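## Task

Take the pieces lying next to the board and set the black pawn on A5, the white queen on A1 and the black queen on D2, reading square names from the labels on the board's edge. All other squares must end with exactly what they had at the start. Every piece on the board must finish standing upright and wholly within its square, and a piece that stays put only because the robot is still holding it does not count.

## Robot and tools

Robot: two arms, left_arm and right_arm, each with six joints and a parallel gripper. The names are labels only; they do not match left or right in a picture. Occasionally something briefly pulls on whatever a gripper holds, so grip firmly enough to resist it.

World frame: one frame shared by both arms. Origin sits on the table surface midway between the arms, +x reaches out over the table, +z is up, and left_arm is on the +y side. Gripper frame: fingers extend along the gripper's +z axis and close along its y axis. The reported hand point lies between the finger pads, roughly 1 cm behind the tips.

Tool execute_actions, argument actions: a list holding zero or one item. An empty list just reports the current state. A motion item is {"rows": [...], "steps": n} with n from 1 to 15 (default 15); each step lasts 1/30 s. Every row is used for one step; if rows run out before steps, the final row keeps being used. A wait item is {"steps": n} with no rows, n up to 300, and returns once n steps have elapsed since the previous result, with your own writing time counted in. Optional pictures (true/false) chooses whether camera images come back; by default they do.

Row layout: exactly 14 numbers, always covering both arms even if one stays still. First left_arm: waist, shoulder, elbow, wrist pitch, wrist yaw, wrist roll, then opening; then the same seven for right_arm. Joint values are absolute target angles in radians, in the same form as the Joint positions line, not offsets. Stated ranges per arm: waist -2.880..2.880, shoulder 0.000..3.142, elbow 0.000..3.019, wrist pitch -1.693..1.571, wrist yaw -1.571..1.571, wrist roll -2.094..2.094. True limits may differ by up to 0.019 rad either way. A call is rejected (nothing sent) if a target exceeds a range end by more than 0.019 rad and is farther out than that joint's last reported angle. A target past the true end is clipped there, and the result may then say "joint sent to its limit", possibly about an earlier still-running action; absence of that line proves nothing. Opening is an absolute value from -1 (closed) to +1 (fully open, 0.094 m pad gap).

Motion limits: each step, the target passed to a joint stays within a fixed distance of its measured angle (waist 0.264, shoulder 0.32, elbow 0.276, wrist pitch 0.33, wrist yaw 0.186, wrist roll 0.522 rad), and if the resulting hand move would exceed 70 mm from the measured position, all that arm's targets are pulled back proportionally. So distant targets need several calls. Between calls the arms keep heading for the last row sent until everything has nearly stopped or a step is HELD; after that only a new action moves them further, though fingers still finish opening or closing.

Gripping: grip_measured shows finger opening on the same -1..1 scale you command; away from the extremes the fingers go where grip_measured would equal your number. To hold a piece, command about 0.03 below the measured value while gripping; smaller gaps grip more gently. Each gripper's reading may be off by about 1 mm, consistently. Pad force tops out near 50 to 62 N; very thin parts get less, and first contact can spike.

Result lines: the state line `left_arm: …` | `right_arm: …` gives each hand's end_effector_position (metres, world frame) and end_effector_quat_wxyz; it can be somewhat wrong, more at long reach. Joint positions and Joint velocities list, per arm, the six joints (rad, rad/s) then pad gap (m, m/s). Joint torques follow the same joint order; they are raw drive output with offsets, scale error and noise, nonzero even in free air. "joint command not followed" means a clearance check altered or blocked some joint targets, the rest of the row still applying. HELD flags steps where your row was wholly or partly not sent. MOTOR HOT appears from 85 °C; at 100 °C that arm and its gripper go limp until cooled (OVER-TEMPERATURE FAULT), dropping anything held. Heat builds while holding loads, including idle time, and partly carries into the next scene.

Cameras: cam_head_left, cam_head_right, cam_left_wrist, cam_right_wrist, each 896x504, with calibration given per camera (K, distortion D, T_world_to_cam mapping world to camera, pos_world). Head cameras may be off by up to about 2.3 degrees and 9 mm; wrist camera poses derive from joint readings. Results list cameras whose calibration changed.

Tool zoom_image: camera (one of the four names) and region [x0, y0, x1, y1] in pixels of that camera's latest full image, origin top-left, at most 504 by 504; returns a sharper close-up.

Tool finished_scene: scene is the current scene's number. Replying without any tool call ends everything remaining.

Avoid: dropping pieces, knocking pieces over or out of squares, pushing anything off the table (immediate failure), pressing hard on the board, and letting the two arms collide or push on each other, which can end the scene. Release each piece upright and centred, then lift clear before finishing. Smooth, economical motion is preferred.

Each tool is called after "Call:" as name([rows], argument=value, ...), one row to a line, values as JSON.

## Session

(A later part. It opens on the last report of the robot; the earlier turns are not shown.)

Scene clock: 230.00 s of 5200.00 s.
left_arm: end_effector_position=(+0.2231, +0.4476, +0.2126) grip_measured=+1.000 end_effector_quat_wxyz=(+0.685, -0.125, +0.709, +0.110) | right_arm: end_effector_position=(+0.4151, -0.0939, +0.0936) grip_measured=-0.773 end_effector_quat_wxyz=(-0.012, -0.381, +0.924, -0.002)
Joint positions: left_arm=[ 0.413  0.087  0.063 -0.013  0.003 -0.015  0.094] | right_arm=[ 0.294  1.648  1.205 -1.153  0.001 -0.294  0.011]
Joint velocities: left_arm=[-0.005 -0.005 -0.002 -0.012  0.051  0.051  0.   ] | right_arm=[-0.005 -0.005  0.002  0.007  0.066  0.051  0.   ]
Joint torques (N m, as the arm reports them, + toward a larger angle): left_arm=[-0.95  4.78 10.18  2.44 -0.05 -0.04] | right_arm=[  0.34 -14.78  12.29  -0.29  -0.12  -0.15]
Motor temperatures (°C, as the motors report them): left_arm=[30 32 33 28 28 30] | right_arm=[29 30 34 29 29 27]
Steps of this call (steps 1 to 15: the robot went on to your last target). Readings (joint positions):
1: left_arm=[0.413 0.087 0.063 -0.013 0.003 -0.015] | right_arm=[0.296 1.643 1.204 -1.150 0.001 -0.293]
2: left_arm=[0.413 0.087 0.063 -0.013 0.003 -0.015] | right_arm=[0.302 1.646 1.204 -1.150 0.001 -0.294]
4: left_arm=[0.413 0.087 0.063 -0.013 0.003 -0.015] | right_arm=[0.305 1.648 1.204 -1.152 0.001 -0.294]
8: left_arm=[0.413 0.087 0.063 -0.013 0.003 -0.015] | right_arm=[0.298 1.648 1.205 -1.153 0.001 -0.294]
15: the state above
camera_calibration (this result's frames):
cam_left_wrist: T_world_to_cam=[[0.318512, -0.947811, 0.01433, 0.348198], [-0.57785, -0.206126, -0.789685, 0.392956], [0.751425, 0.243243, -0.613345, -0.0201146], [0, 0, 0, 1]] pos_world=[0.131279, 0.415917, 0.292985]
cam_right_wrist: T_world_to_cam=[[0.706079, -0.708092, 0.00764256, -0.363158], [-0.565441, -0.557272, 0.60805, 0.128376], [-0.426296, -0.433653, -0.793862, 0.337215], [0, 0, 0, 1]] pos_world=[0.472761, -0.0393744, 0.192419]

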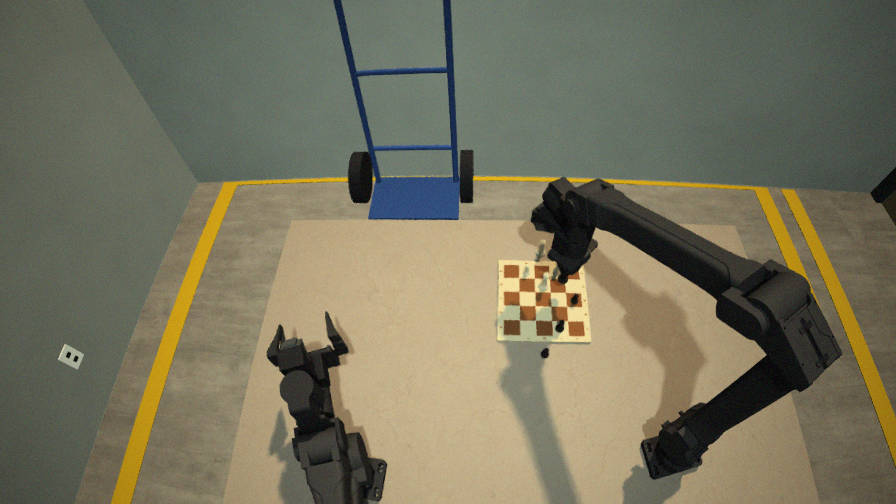

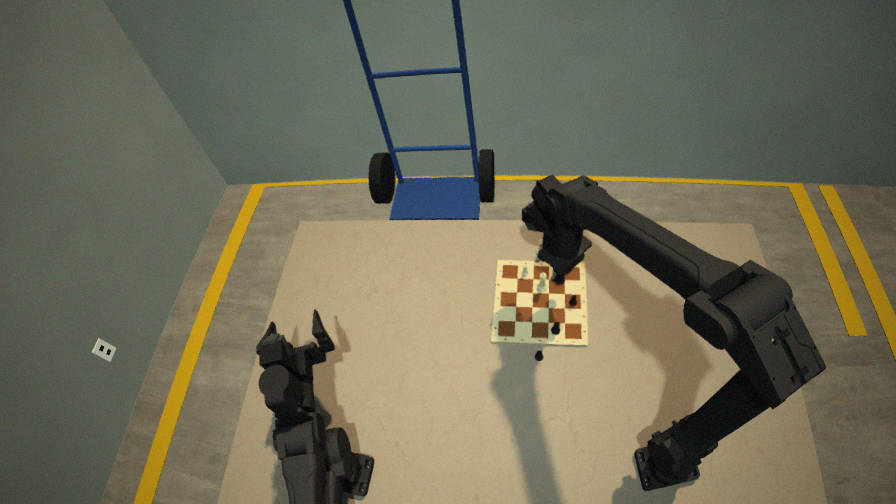

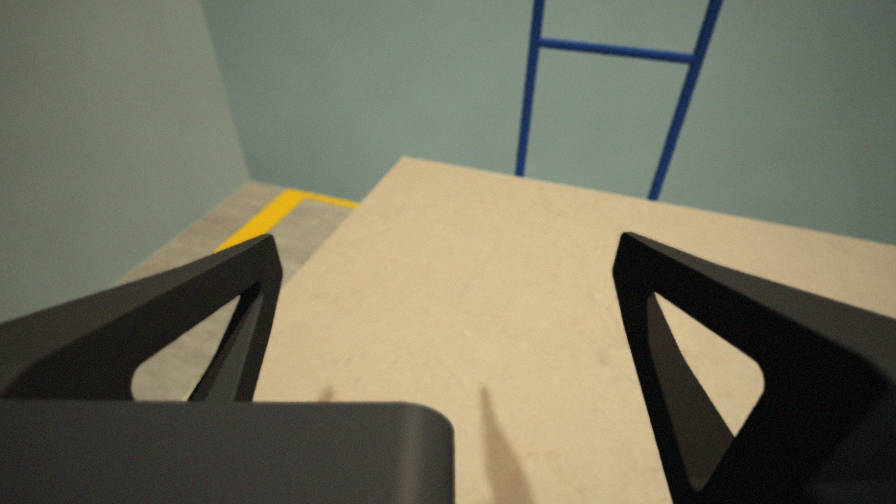

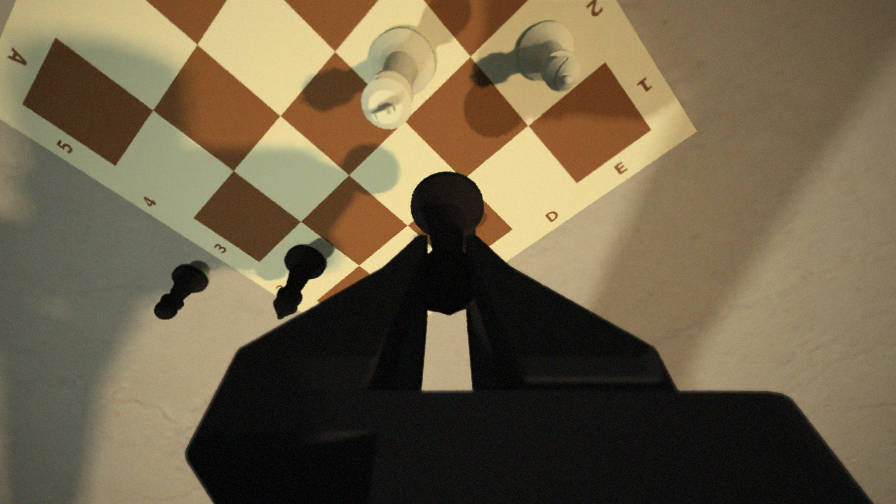

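Call:
execute_actions([
  {"rows":[[0.41,0.09,0.07,0,0,0,1,0.286,1.65,1.23,-1.14,0,-0.3,-0.8],[0.41,0.09,0.07,0,0,0,1,0.283,1.655,1.215,-1.125,0,-0.3,-0.8],[0.41,0.09,0.07,0,0,0,1,0.28,1.66,1.212,-1.11,0,-0.3,-0.8],[0.41,0.09,0.07,0,0,0,1,0.278,1.665,1.208,-1.098,0,-0.3,-0.8],[0.41,0.09,0.07,0,0,0,1,0.276,1.67,1.204,-1.087,0,-0.3,-0.8],[0.41,0.09,0.07,0,0,0,1,0.274,1.675,1.199,-1.076,0,-0.3,-0.8],[0.41,0.09,0.07,0,0,0,1,0.274,1.679,1.194,-1.066,0,-0.3,-0.8],[0.41,0.09,0.07,0,0,0,1,0.274,1.683,1.19,-1.056,0,-0.3,-0.8],[0.41,0.09,0.07,0,0,0,1,0.274,1.687,1.186,-1.047,0,-0.3,-0.8],[0.41,0.09,0.07,0,0,0,1,0.274,1.69,1.182,-1.039,0,-0.3,-0.8],[0.41,0.09,0.07,0,0,0,1,0.274,1.693,1.178,-1.032,0,-0.3,-0.8],[0.41,0.09,0.07,0,0,0,1,0.274,1.695,1.175,-1.027,0,-0.3,-0.8],[0.41,0.09,0.07,0,0,0,1,0.274,1.697,1.173,-1.024,0,-0.3,-0.8]],"steps":15},
], pictures=false)

Call:
execute_actions([
  {"steps":12},
])

Scene clock: 252.10 s of 5200.00 s.
left_arm: end_effector_position=(+0.2231, +0.4476, +0.2126) grip_measured=+1.000 end_effector_quat_wxyz=(+0.685, -0.125, +0.709, +0.110) | right_arm: end_effector_position=(+0.4271, -0.0956, +0.0614) grip_measured=-0.773 end_effector_quat_wxyz=(+0.004, -0.374, +0.927, -0.000)
Joint positions: left_arm=[ 0.413  0.087  0.063 -0.013  0.003 -0.015  0.094] | right_arm=[ 0.279  1.691  1.168 -1.039  0.001 -0.294  0.011]
Joint velocities: left_arm=[-0.024 -0.005 -0.007 -0.002  0.066 -0.022  0.   ] | right_arm=[ 0.005  0.122 -0.095  0.042 -0.007  0.007  0.001]
Joint torques (N m, as the arm reports them, + toward a larger angle): left_arm=[-0.59  4.08 10.22  2.41 -0.11 -0.03] | right_arm=[  1.4  -14.69   9.01   0.55  -0.15  -0.11]
Motor temperatures (°C, as the motors report them): left_arm=[30 32 33 28 28 30] | right_arm=[29 30 36 29 29 27]
Steps of this call (steps 1 to 15: the robot went on to your last target; steps 16 to 90: nothing new was sent; then 18.60 s passed at rest; steps 91 to 105: all 15 steps of this action). Readings (joint positions):
91: left_arm=[0.413 0.087 0.063 -0.013 0.003 -0.015] | right_arm=[0.294 1.648 1.205 -1.153 0.001 -0.294]
92: left_arm=[0.413 0.087 0.063 -0.013 0.003 -0.015] | right_arm=[0.294 1.648 1.205 -1.150 0.001 -0.294]
94: left_arm=[0.413 0.087 0.063 -0.013 0.003 -0.015] | right_arm=[0.293 1.649 1.205 -1.132 0.001 -0.294]
98: left_arm=[0.413 0.087 0.063 -0.013 0.003 -0.015] | right_arm=[0.285 1.658 1.199 -1.085 0.001 -0.294]
105: the state above

Scene clock: 252.50 s of 5200.00 s.
left_arm: end_effector_position=(+0.2231, +0.4476, +0.2126) grip_measured=+1.000 end_effector_quat_wxyz=(+0.685, -0.125, +0.709, +0.110) | right_arm: end_effector_position=(+0.4258, -0.0963, +0.0568) grip_measured=-0.773 end_effector_quat_wxyz=(+0.000, -0.374, +0.927, -0.000)
Joint positions: left_arm=[ 0.413  0.087  0.063 -0.013  0.003 -0.015  0.094] | right_arm=[ 0.279  1.699  1.164 -1.035  0.001 -0.294  0.011]
Joint velocities: left_arm=[-0.005 -0.015 -0.002  0.002 -0.022  0.051  0.   ] | right_arm=[-0.015 -0.015 -0.007 -0.002  0.022  0.022  0.001]
Joint torques (N m, as the arm reports them, + toward a larger angle): left_arm=[-0.93  4.25 10.3   2.41 -0.04 -0.06] | right_arm=[  0.1  -14.93   8.77   0.33  -0.18  -0.11]
Motor temperatures (°C, as the motors report them): left_arm=[30 32 33 28 28 30] | right_arm=[29 30 36 29 29 27]
Steps of this call (steps 1 to 12: the robot went on to your last target). Readings (joint positions):
1: left_arm=[0.413 0.087 0.063 -0.013 0.003 -0.015] | right_arm=[0.279 1.695 1.166 -1.038 0.001 -0.294]
2: left_arm=[0.413 0.087 0.063 -0.013 0.003 -0.015] | right_arm=[0.279 1.698 1.164 -1.038 0.001 -0.294]
4: left_arm=[0.413 0.087 0.063 -0.013 0.003 -0.015] | right_arm=[0.279 1.699 1.164 -1.037 0.001 -0.294]
8: left_arm=[0.413 0.087 0.063 -0.013 0.003 -0.015] | right_arm=[0.279 1.699 1.164 -1.035 0.001 -0.294]
12: the state above
camera_calibration (this result's frames):
cam_left_wrist: T_world_to_cam=[[0.318512, -0.947811, 0.01433, 0.348198], [-0.57785, -0.206126, -0.789685, 0.392956], [0.751425, 0.243243, -0.613345, -0.0201146], [0, 0, 0, 1]] pos_world=[0.131279, 0.415917, 0.292985]
cam_right_wrist: T_world_to_cam=[[0.694939, -0.718913, 0.0149746, -0.368845], [-0.58729, -0.555444, 0.588704, 0.166095], [-0.414909, -0.417908, -0.80821, 0.309082], [0, 0, 0, 1]] pos_world=[0.482112, -0.0437431, 0.157546]

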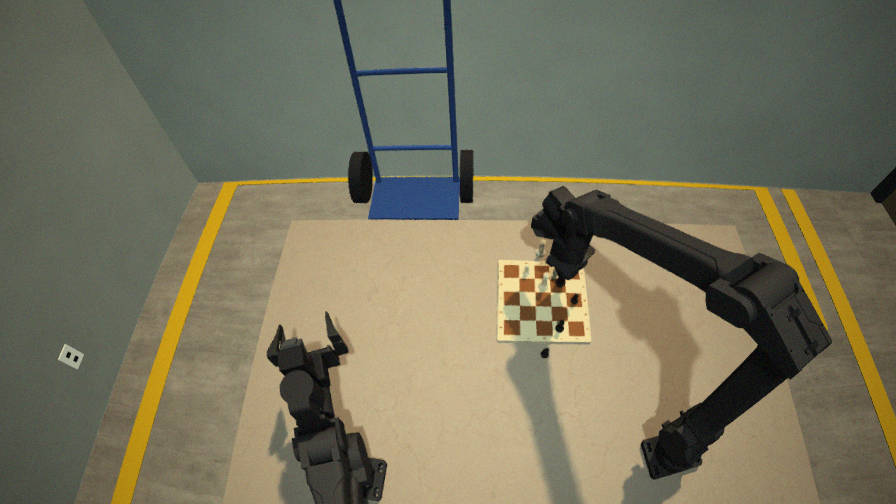

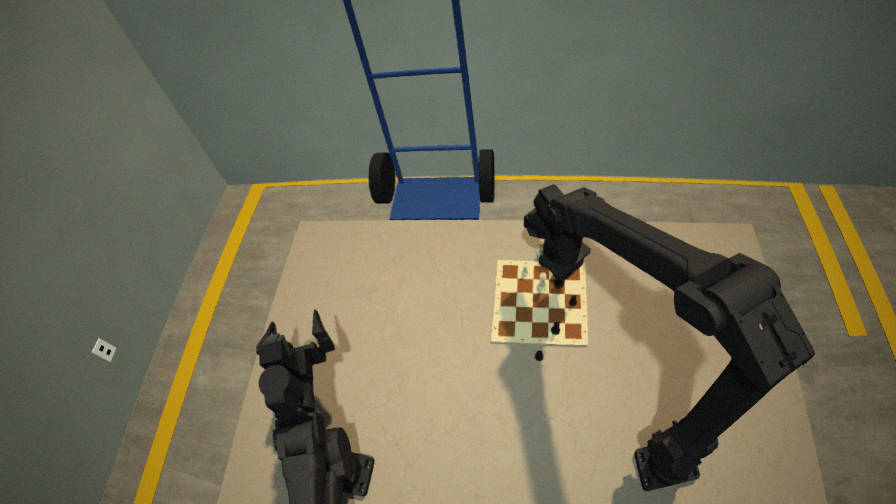

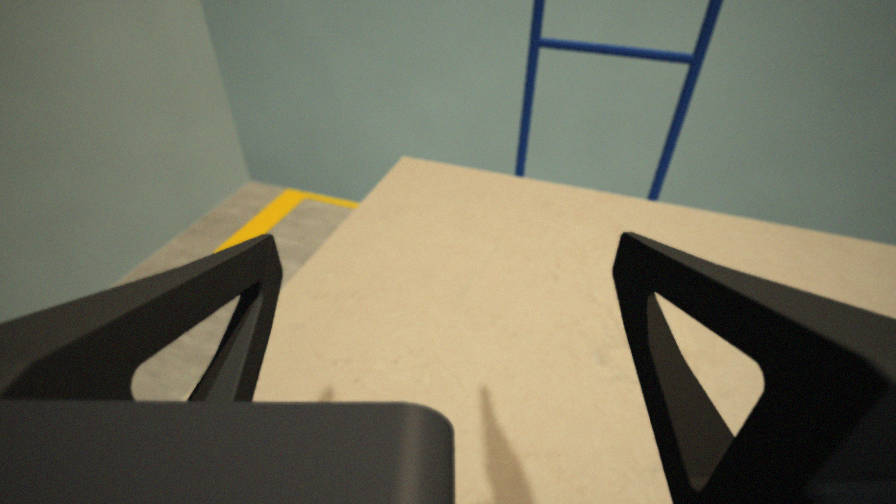

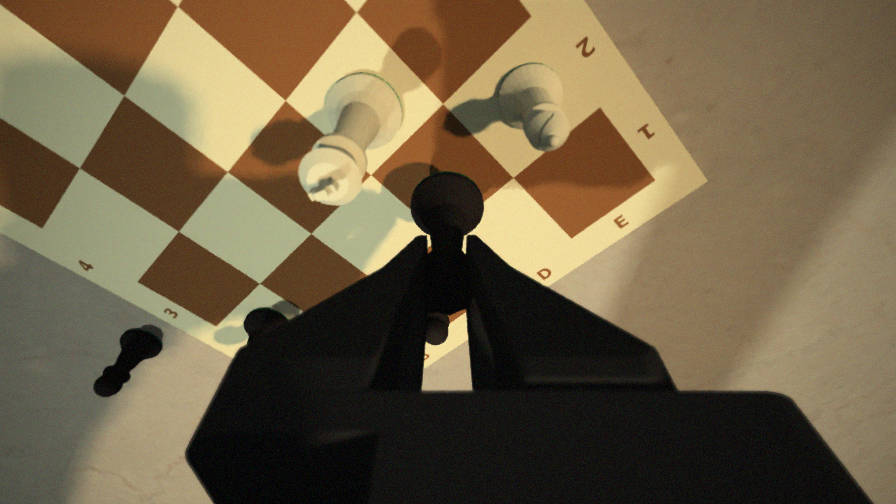

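Call:
execute_actions([
  {"rows":[[0.41,0.09,0.07,0,0,0,1,0.28,1.7,1.171,-1.019,0,-0.3,-0.8],[0.41,0.09,0.07,0,0,0,1,0.284,1.703,1.169,-1.014,0,-0.3,-0.8],[0.41,0.09,0.07,0,0,0,1,0.287,1.706,1.166,-1.009,0,-0.3,-0.8],[0.41,0.09,0.07,0,0,0,1,0.287,1.709,1.164,-1.004,0,-0.3,-0.8],[0.41,0.09,0.07,0,0,0,1,0.287,1.712,1.162,-0.999,0,-0.3,-0.8],[0.41,0.09,0.07,0,0,0,1,0.287,1.714,1.16,-0.995,0,-0.3,-0.8],[0.41,0.09,0.07,0,0,0,1,0.287,1.716,1.158,-0.991,0,-0.3,-0.8]],"steps":15},
], pictures=false)

Call:
execute_actions([
  {"steps":8},
])

Scene clock: 270.73 s of 5200.00 s.
left_arm: end_effector_position=(+0.2231, +0.4476, +0.2126) grip_measured=+1.000 end_effector_quat_wxyz=(+0.685, -0.125, +0.709, +0.110) | right_arm: end_effector_position=(+0.4281, -0.0951, +0.0489) grip_measured=-0.773 end_effector_quat_wxyz=(+0.006, -0.374, +0.927, +0.000)
Joint positions: left_arm=[ 0.413  0.087  0.063 -0.013  0.003 -0.015  0.094] | right_arm=[ 0.279  1.709  1.153 -1.003  0.001 -0.294  0.011]
Joint velocities: left_arm=[-0.005 -0.015 -0.007 -0.017  0.022  0.007  0.   ] | right_arm=[-0.005 -0.015  0.002 -0.007 -0.037 -0.007  0.   ]
Joint torques (N m, as the arm reports them, + toward a larger angle): left_arm=[-0.96  4.42 10.31  2.51 -0.08 -0.08] | right_arm=[  1.75 -14.88   8.32   0.26  -0.18  -0.1 ]
Motor temperatures (°C, as the motors report them): left_arm=[30 32 33 28 28 30] | right_arm=[29 30 35 29 29 27]
Steps of this call (steps 1 to 15: the robot went on to your last target; steps 16 to 90: nothing new was sent; then 14.73 s passed at rest; steps 91 to 105: all 15 steps of this action). Readings (joint positions):
91: left_arm=[0.413 0.087 0.063 -0.013 0.003 -0.015] | right_arm=[0.279 1.699 1.164 -1.035 0.001 -0.294]
92: left_arm=[0.413 0.087 0.063 -0.013 0.003 -0.015] | right_arm=[0.279 1.699 1.164 -1.032 0.001 -0.294]
94: left_arm=[0.413 0.087 0.063 -0.013 0.003 -0.015] | right_arm=[0.279 1.699 1.164 -1.025 0.001 -0.294]
98: left_arm=[0.413 0.087 0.063 -0.013 0.003 -0.015] | right_arm=[0.279 1.701 1.159 -1.007 0.001 -0.294]
105: the state above

Scene clock: 271.00 s of 5200.00 s.
left_arm: end_effector_position=(+0.2231, +0.4476, +0.2126) grip_measured=+1.000 end_effector_quat_wxyz=(+0.685, -0.125, +0.709, +0.110) | right_arm: end_effector_position=(+0.4280, -0.0952, +0.0486) grip_measured=-0.773 end_effector_quat_wxyz=(+0.006, -0.374, +0.927, +0.000)
Joint positions: left_arm=[ 0.413  0.087  0.063 -0.013  0.003 -0.015  0.094] | right_arm=[ 0.279  1.709  1.153 -1.003  0.001 -0.294  0.011]
Joint velocities: left_arm=[-0.015  0.015 -0.017  0.002 -0.022  0.051  0.   ] | right_arm=[-0.005 -0.005 -0.002 -0.012 -0.022  0.022 -0.001]
Joint torques (N m, as the arm reports them, + toward a larger angle): left_arm=[-1.02  4.31 10.27  2.37 -0.09 -0.05] | right_arm=[  1.51 -14.44   8.28   0.43  -0.16  -0.12]
Motor temperatures (°C, as the motors report them): left_arm=[30 32 33 28 28 30] | right_arm=[29 30 35 29 29 27]
Steps of this call (steps 1 to 8: the robot went on to your last target). Readings (joint positions):
1: left_arm=[0.413 0.087 0.063 -0.013 0.003 -0.015] | right_arm=[0.279 1.709 1.153 -1.003 0.001 -0.294]
2: left_arm=[0.413 0.087 0.063 -0.013 0.003 -0.015] | right_arm=[0.279 1.709 1.153 -1.003 0.001 -0.294]
4: left_arm=[0.413 0.087 0.063 -0.013 0.003 -0.015] | right_arm=[0.279 1.709 1.153 -1.003 0.001 -0.294]
8: the state above
camera_calibration (this result's frames):
cam_left_wrist: T_world_to_cam=[[0.318512, -0.947811, 0.01433, 0.348198], [-0.57785, -0.206126, -0.789685, 0.392956], [0.751425, 0.243243, -0.613345, -0.0201146], [0, 0, 0, 1]] pos_world=[0.131279, 0.415917, 0.292985]
cam_right_wrist: T_world_to_cam=[[0.694776, -0.718996, 0.0181935, -0.369514], [-0.593045, -0.558389, 0.580085, 0.175394], [-0.40692, -0.413819, -0.814353, 0.301051], [0, 0, 0, 1]] pos_world=[0.48325, -0.0431607, 0.150141]

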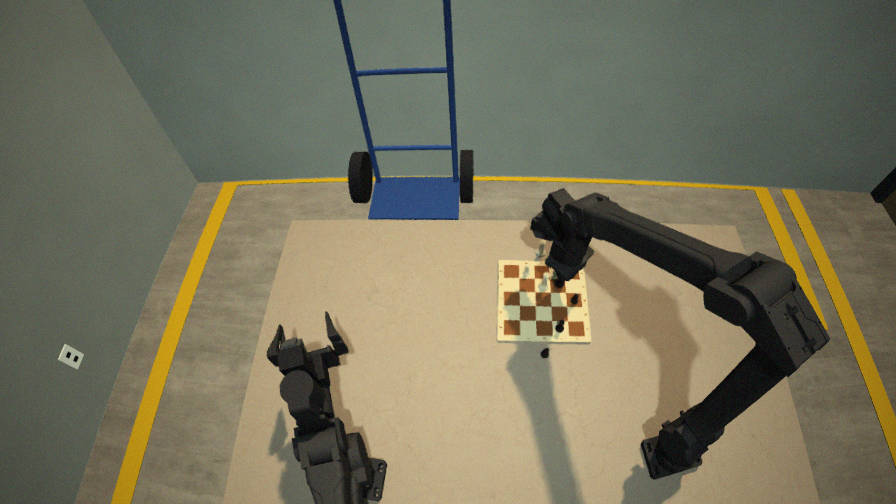

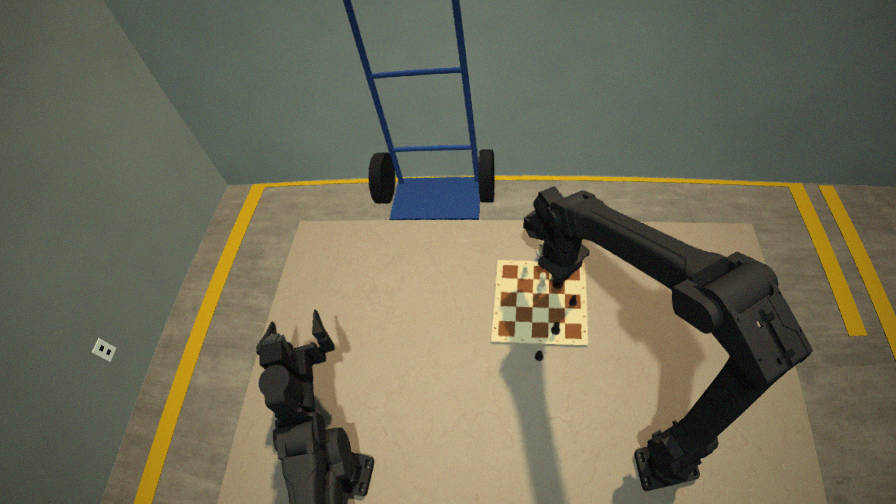

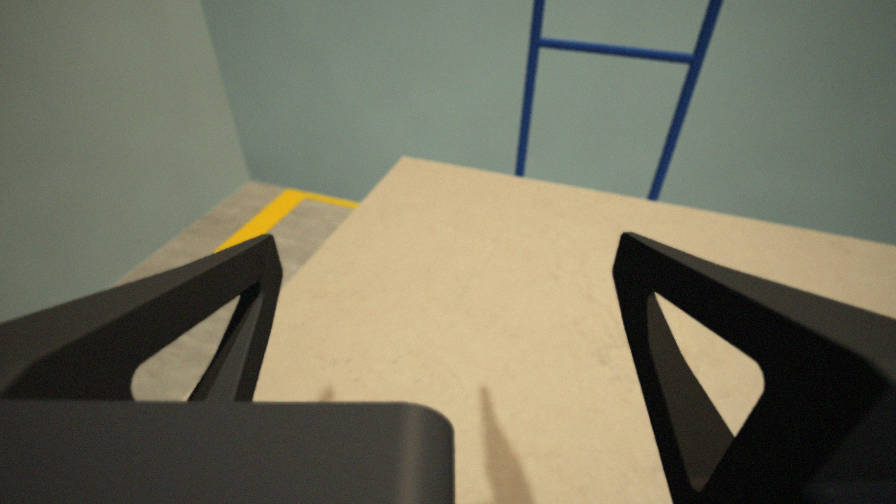

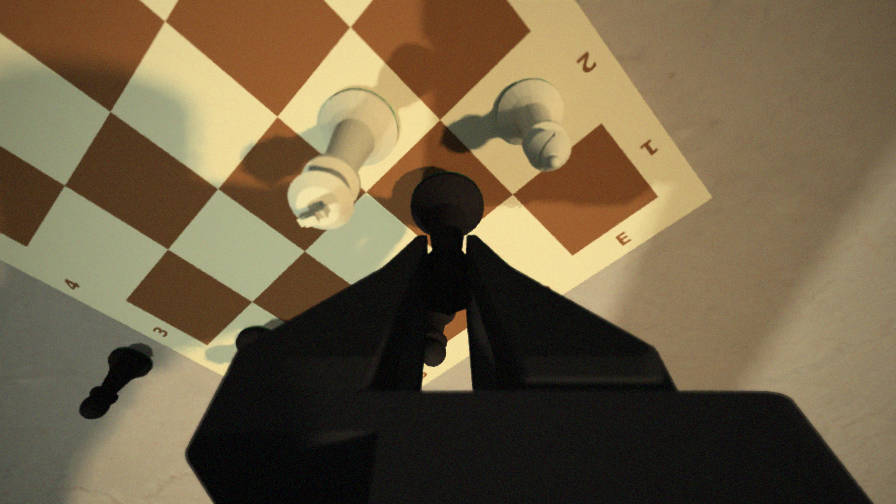

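Call:
execute_actions([
  {"rows":[[0.41,0.09,0.07,0,0,0,1,0.29,1.719,1.156,-0.991,0,-0.3,-0.8],[0.41,0.09,0.07,0,0,0,1,0.293,1.722,1.154,-0.991,0,-0.3,-0.8],[0.41,0.09,0.07,0,0,0,1,0.293,1.725,1.152,-0.991,0,-0.3,-0.8],[0.41,0.09,0.07,0,0,0,1,0.293,1.727,1.151,-0.991,0,-0.3,-0.8]],"steps":15},
])

Scene clock: 279.40 s of 5200.00 s.
left_arm: end_effector_position=(+0.2231, +0.4476, +0.2126) grip_measured=+1.000 end_effector_quat_wxyz=(+0.685, -0.125, +0.709, +0.110) | right_arm: end_effector_position=(+0.4233, -0.0940, +0.0419) grip_measured=-0.773 end_effector_quat_wxyz=(-0.002, -0.377, +0.926, -0.001)
Joint positions: left_arm=[ 0.413  0.087  0.063 -0.013  0.003 -0.015  0.094] | right_arm=[ 0.286  1.72   1.146 -1.002  0.001 -0.294  0.011]
Joint velocities: left_arm=[-0.024 -0.015  0.007 -0.027 -0.037  0.007  0.   ] | right_arm=[-0.005 -0.015  0.007 -0.002 -0.022 -0.066  0.   ]
Joint torques (N m, as the arm reports them, + toward a larger angle): left_arm=[-0.73  3.97 10.27  2.47 -0.11 -0.04] | right_arm=[  1.48 -15.36   8.25   0.36  -0.18  -0.12]
Motor temperatures (°C, as the motors report them): left_arm=[30 32 33 28 28 30] | right_arm=[29 30 35 29 29 27]
Steps of this call (steps 1 to 15: the robot went on to your last target; steps 16 to 90: nothing new was sent; then 4.90 s passed at rest; steps 91 to 105: all 15 steps of this action). Readings (joint positions):
91: left_arm=[0.413 0.087 0.063 -0.013 0.003 -0.015] | right_arm=[0.279 1.709 1.153 -1.003 0.001 -0.294]
92: left_arm=[0.413 0.087 0.063 -0.013 0.003 -0.015] | right_arm=[0.280 1.709 1.153 -1.003 0.001 -0.294]
94: left_arm=[0.413 0.087 0.063 -0.013 0.003 -0.015] | right_arm=[0.281 1.711 1.153 -1.003 0.001 -0.294]
98: left_arm=[0.413 0.087 0.063 -0.013 0.003 -0.015] | right_arm=[0.286 1.716 1.149 -1.002 0.001 -0.294]
105: the state above
camera_calibration (this result's frames):
cam_left_wrist: T_world_to_cam=[[0.318512, -0.947811, 0.01433, 0.348198], [-0.57785, -0.206126, -0.789685, 0.392956], [0.751425, 0.243243, -0.613345, -0.0201146], [0, 0, 0, 1]] pos_world=[0.131279, 0.415917, 0.292985]
cam_right_wrist: T_world_to_cam=[[0.699922, -0.714091, 0.013531, -0.366808], [-0.580864, -0.558111, 0.592544, 0.171509], [-0.415579, -0.422594, -0.805424, 0.29667], [0, 0, 0, 1]] pos_world=[0.47965, -0.0408421, 0.142281]

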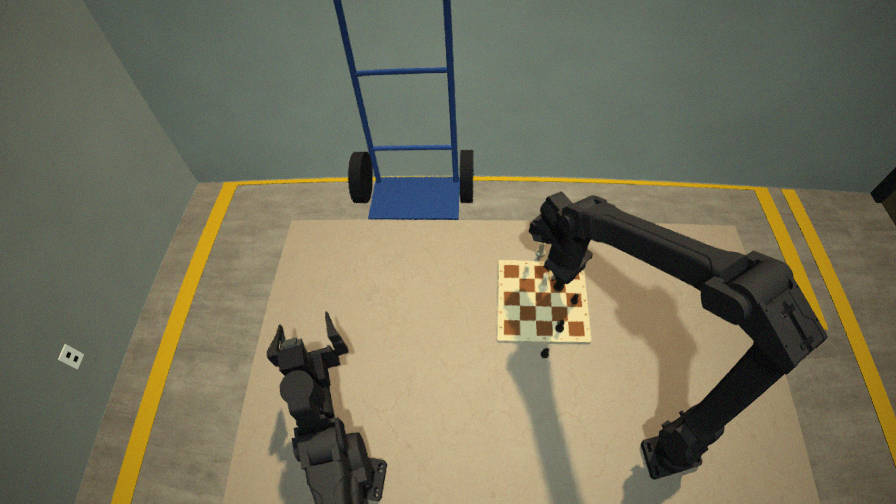

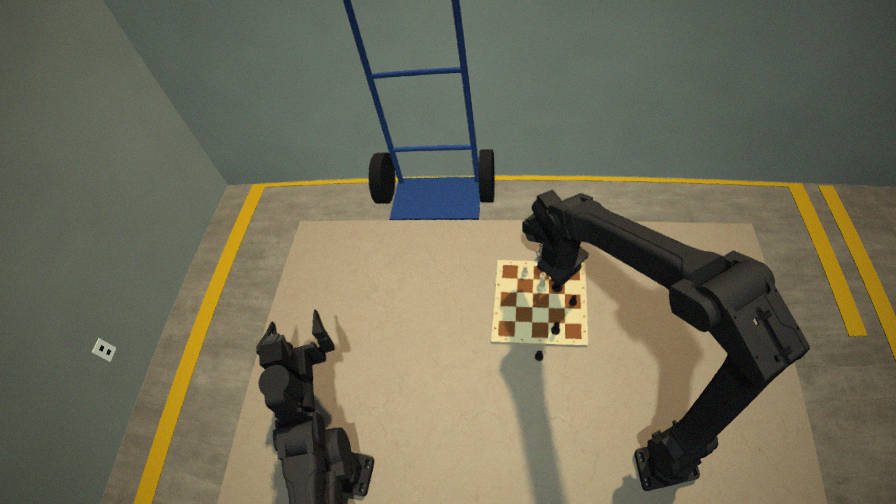

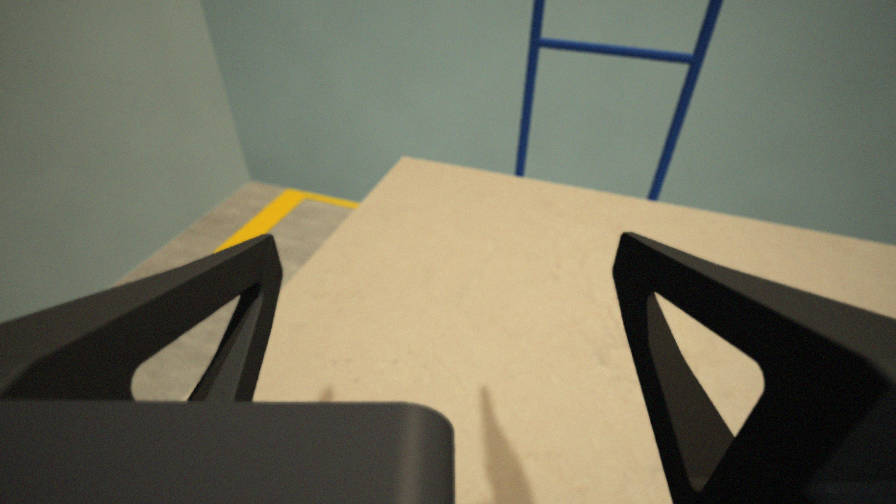

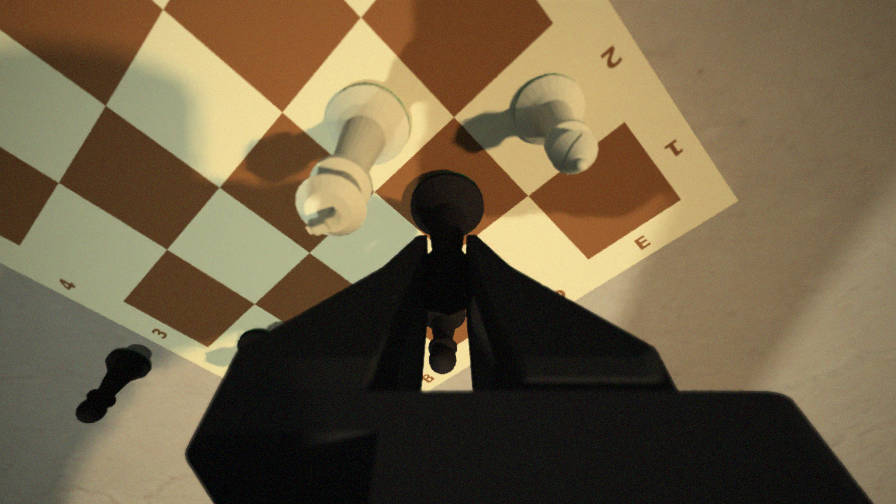

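Call:
execute_actions([
  {"rows":[[0.41,0.09,0.07,0,0,0,1,0.293,1.727,1.151,-0.985,0,-0.3,-0.8],[0.41,0.09,0.07,0,0,0,1,0.293,1.729,1.151,-0.98,0,-0.3,-0.8],[0.41,0.09,0.07,0,0,0,1,0.293,1.731,1.151,-0.98,0,-0.3,-0.8],[0.41,0.09,0.07,0,0,0,1,0.293,1.734,1.151,-0.98,0,-0.3,-0.8]],"steps":15},
])

Call:
zoom_image(camera="cam_right_wrist", region=[330, 90, 570, 300])

Scene clock: 289.00 s of 5200.00 s.
left_arm: end_effector_position=(+0.2231, +0.4476, +0.2126) grip_measured=+1.000 end_effector_quat_wxyz=(+0.685, -0.125, +0.709, +0.110) | right_arm: end_effector_position=(+0.4251, -0.0930, +0.0395) grip_measured=-0.773 end_effector_quat_wxyz=(+0.000, -0.377, +0.926, -0.000)
Joint positions: left_arm=[ 0.413  0.087  0.063 -0.013  0.003 -0.015  0.094] | right_arm=[ 0.286  1.725  1.146 -0.992  0.001 -0.294  0.011]
Joint velocities: left_arm=[-0.024 -0.005 -0.012 -0.007 -0.051 -0.066  0.   ] | right_arm=[-0.005 -0.005 -0.012 -0.032 -0.007  0.037  0.   ]
Joint torques (N m, as the arm reports them, + toward a larger angle): left_arm=[-0.6   4.01 10.33  2.49 -0.08 -0.03] | right_arm=[  1.53 -14.65   8.08   0.4   -0.19  -0.1 ]
Motor temperatures (°C, as the motors report them): left_arm=[30 32 34 28 28 30] | right_arm=[29 30 34 29 29 27]
Steps of this call (steps 1 to 15: the robot went on to your last target; steps 16 to 90: nothing new was sent; then 6.10 s passed at rest; steps 91 to 105: all 15 steps of this action). Readings (joint positions):
91: left_arm=[0.413 0.087 0.063 -0.013 0.003 -0.015] | right_arm=[0.286 1.720 1.146 -1.001 0.001 -0.294]
92: left_arm=[0.413 0.087 0.063 -0.013 0.003 -0.015] | right_arm=[0.286 1.720 1.146 -0.999 0.001 -0.294]
94: left_arm=[0.413 0.087 0.063 -0.013 0.003 -0.015] | right_arm=[0.286 1.720 1.146 -0.994 0.001 -0.294]
98: left_arm=[0.413 0.087 0.063 -0.013 0.003 -0.015] | right_arm=[0.286 1.723 1.146 -0.992 0.001 -0.294]
105: the state above
camera_calibration (this result's frames):
cam_left_wrist: T_world_to_cam=[[0.318512, -0.947811, 0.01433, 0.348198], [-0.57785, -0.206126, -0.789685, 0.392956], [0.751425, 0.243243, -0.613345, -0.0201146], [0, 0, 0, 1]] pos_world=[0.131279, 0.415917, 0.292985]
cam_right_wrist: T_world_to_cam=[[0.699859, -0.714124, 0.0149746, -0.367407], [-0.583463, -0.559463, 0.588704, 0.175636], [-0.41203, -0.420747, -0.80821, 0.294684], [0, 0, 0, 1]] pos_world=[0.481029, -0.0401244, 0.140271]

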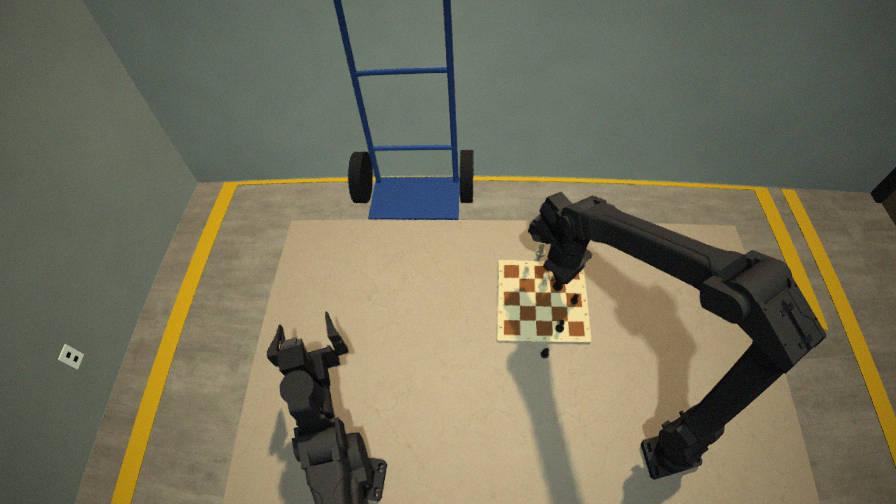

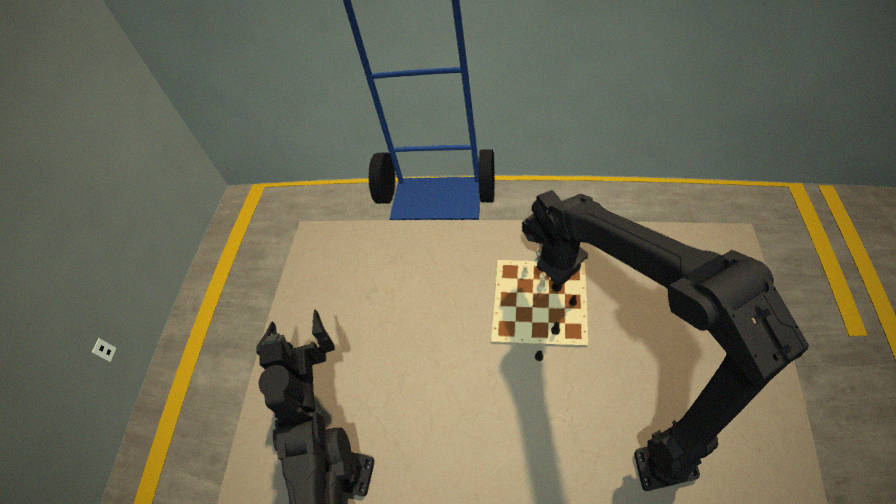

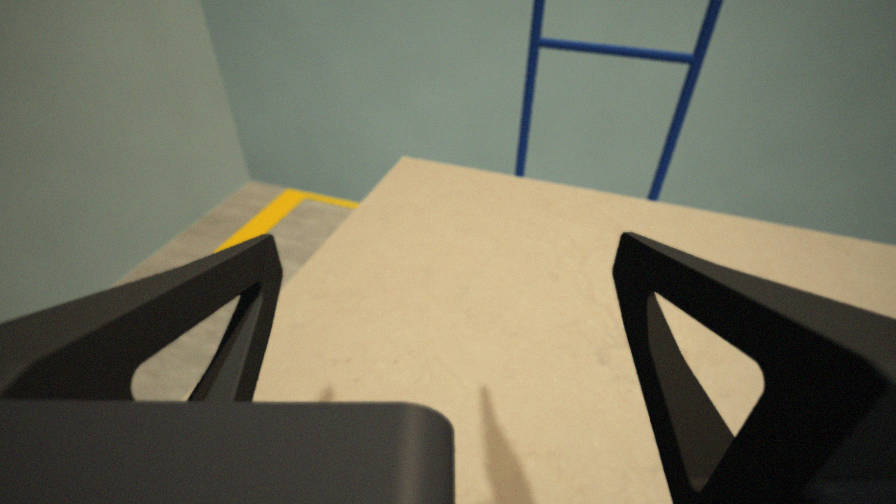

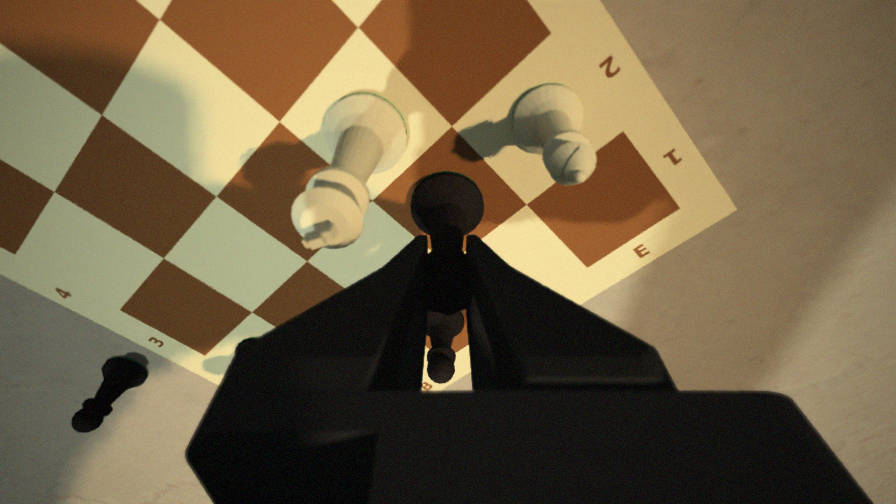

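Region (330, 90, 570, 300) of cam_right_wrist's 896x504 image, scaled by 2.100, with more detail than that image has; it fills the top 441 rows of this view, and the rest is white.

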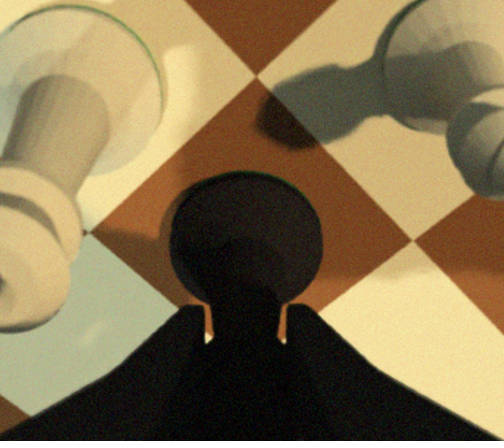

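Well centred. Probe a bit further down.

Call:
execute_actions([
  {"rows":[[0.41,0.09,0.07,0,0,0,1,0.293,1.736,1.151,-0.98,0,-0.3,-0.8],[0.41,0.09,0.07,0,0,0,1,0.293,1.738,1.151,-0.98,0,-0.3,-0.8],[0.41,0.09,0.07,0,0,0,1,0.293,1.74,1.151,-0.98,0,-0.3,-0.8]],"steps":14},
], pictures=false)

Scene clock: 307.20 s of 5200.00 s.
left_arm: end_effector_position=(+0.2231, +0.4476, +0.2126) grip_measured=+1.000 end_effector_quat_wxyz=(+0.685, -0.125, +0.709, +0.110) | right_arm: end_effector_position=(+0.4251, -0.0931, +0.0394) grip_measured=-0.773 end_effector_quat_wxyz=(+0.000, -0.377, +0.926, -0.000)
Joint positions: left_arm=[ 0.413  0.087  0.063 -0.013  0.003 -0.015  0.094] | right_arm=[ 0.286  1.725  1.146 -0.992  0.001 -0.294  0.011]
Joint velocities: left_arm=[-0.005 -0.005  0.002 -0.002  0.037 -0.11   0.   ] | right_arm=[-0.005 -0.005 -0.012 -0.002  0.007  0.051 -0.   ]
Joint torques (N m, as the arm reports them, + toward a larger angle): left_arm=[-0.27  4.5  10.29  2.54 -0.08 -0.05] | right_arm=[  2.17 -13.97   8.07   0.37  -0.17  -0.05]
Motor temperatures (°C, as the motors report them): left_arm=[30 32 34 28 28 30] | right_arm=[29 30 34 29 29 27]
Steps of this call (steps 1 to 15: the robot went on to your last target; steps 16 to 90: nothing new was sent; then 14.73 s passed at rest; steps 91 to 104: all 14 steps of this action). Readings (joint positions):
91: left_arm=[0.413 0.087 0.063 -0.013 0.003 -0.015] | right_arm=[0.286 1.725 1.146 -0.992 0.001 -0.294]
92: left_arm=[0.413 0.087 0.063 -0.013 0.003 -0.015] | right_arm=[0.286 1.725 1.146 -0.992 0.001 -0.294]
94: left_arm=[0.413 0.087 0.063 -0.013 0.003 -0.015] | right_arm=[0.286 1.725 1.146 -0.992 0.001 -0.294]
98: left_arm=[0.413 0.087 0.063 -0.013 0.003 -0.015] | right_arm=[0.286 1.725 1.146 -0.992 0.001 -0.294]
104: the state above


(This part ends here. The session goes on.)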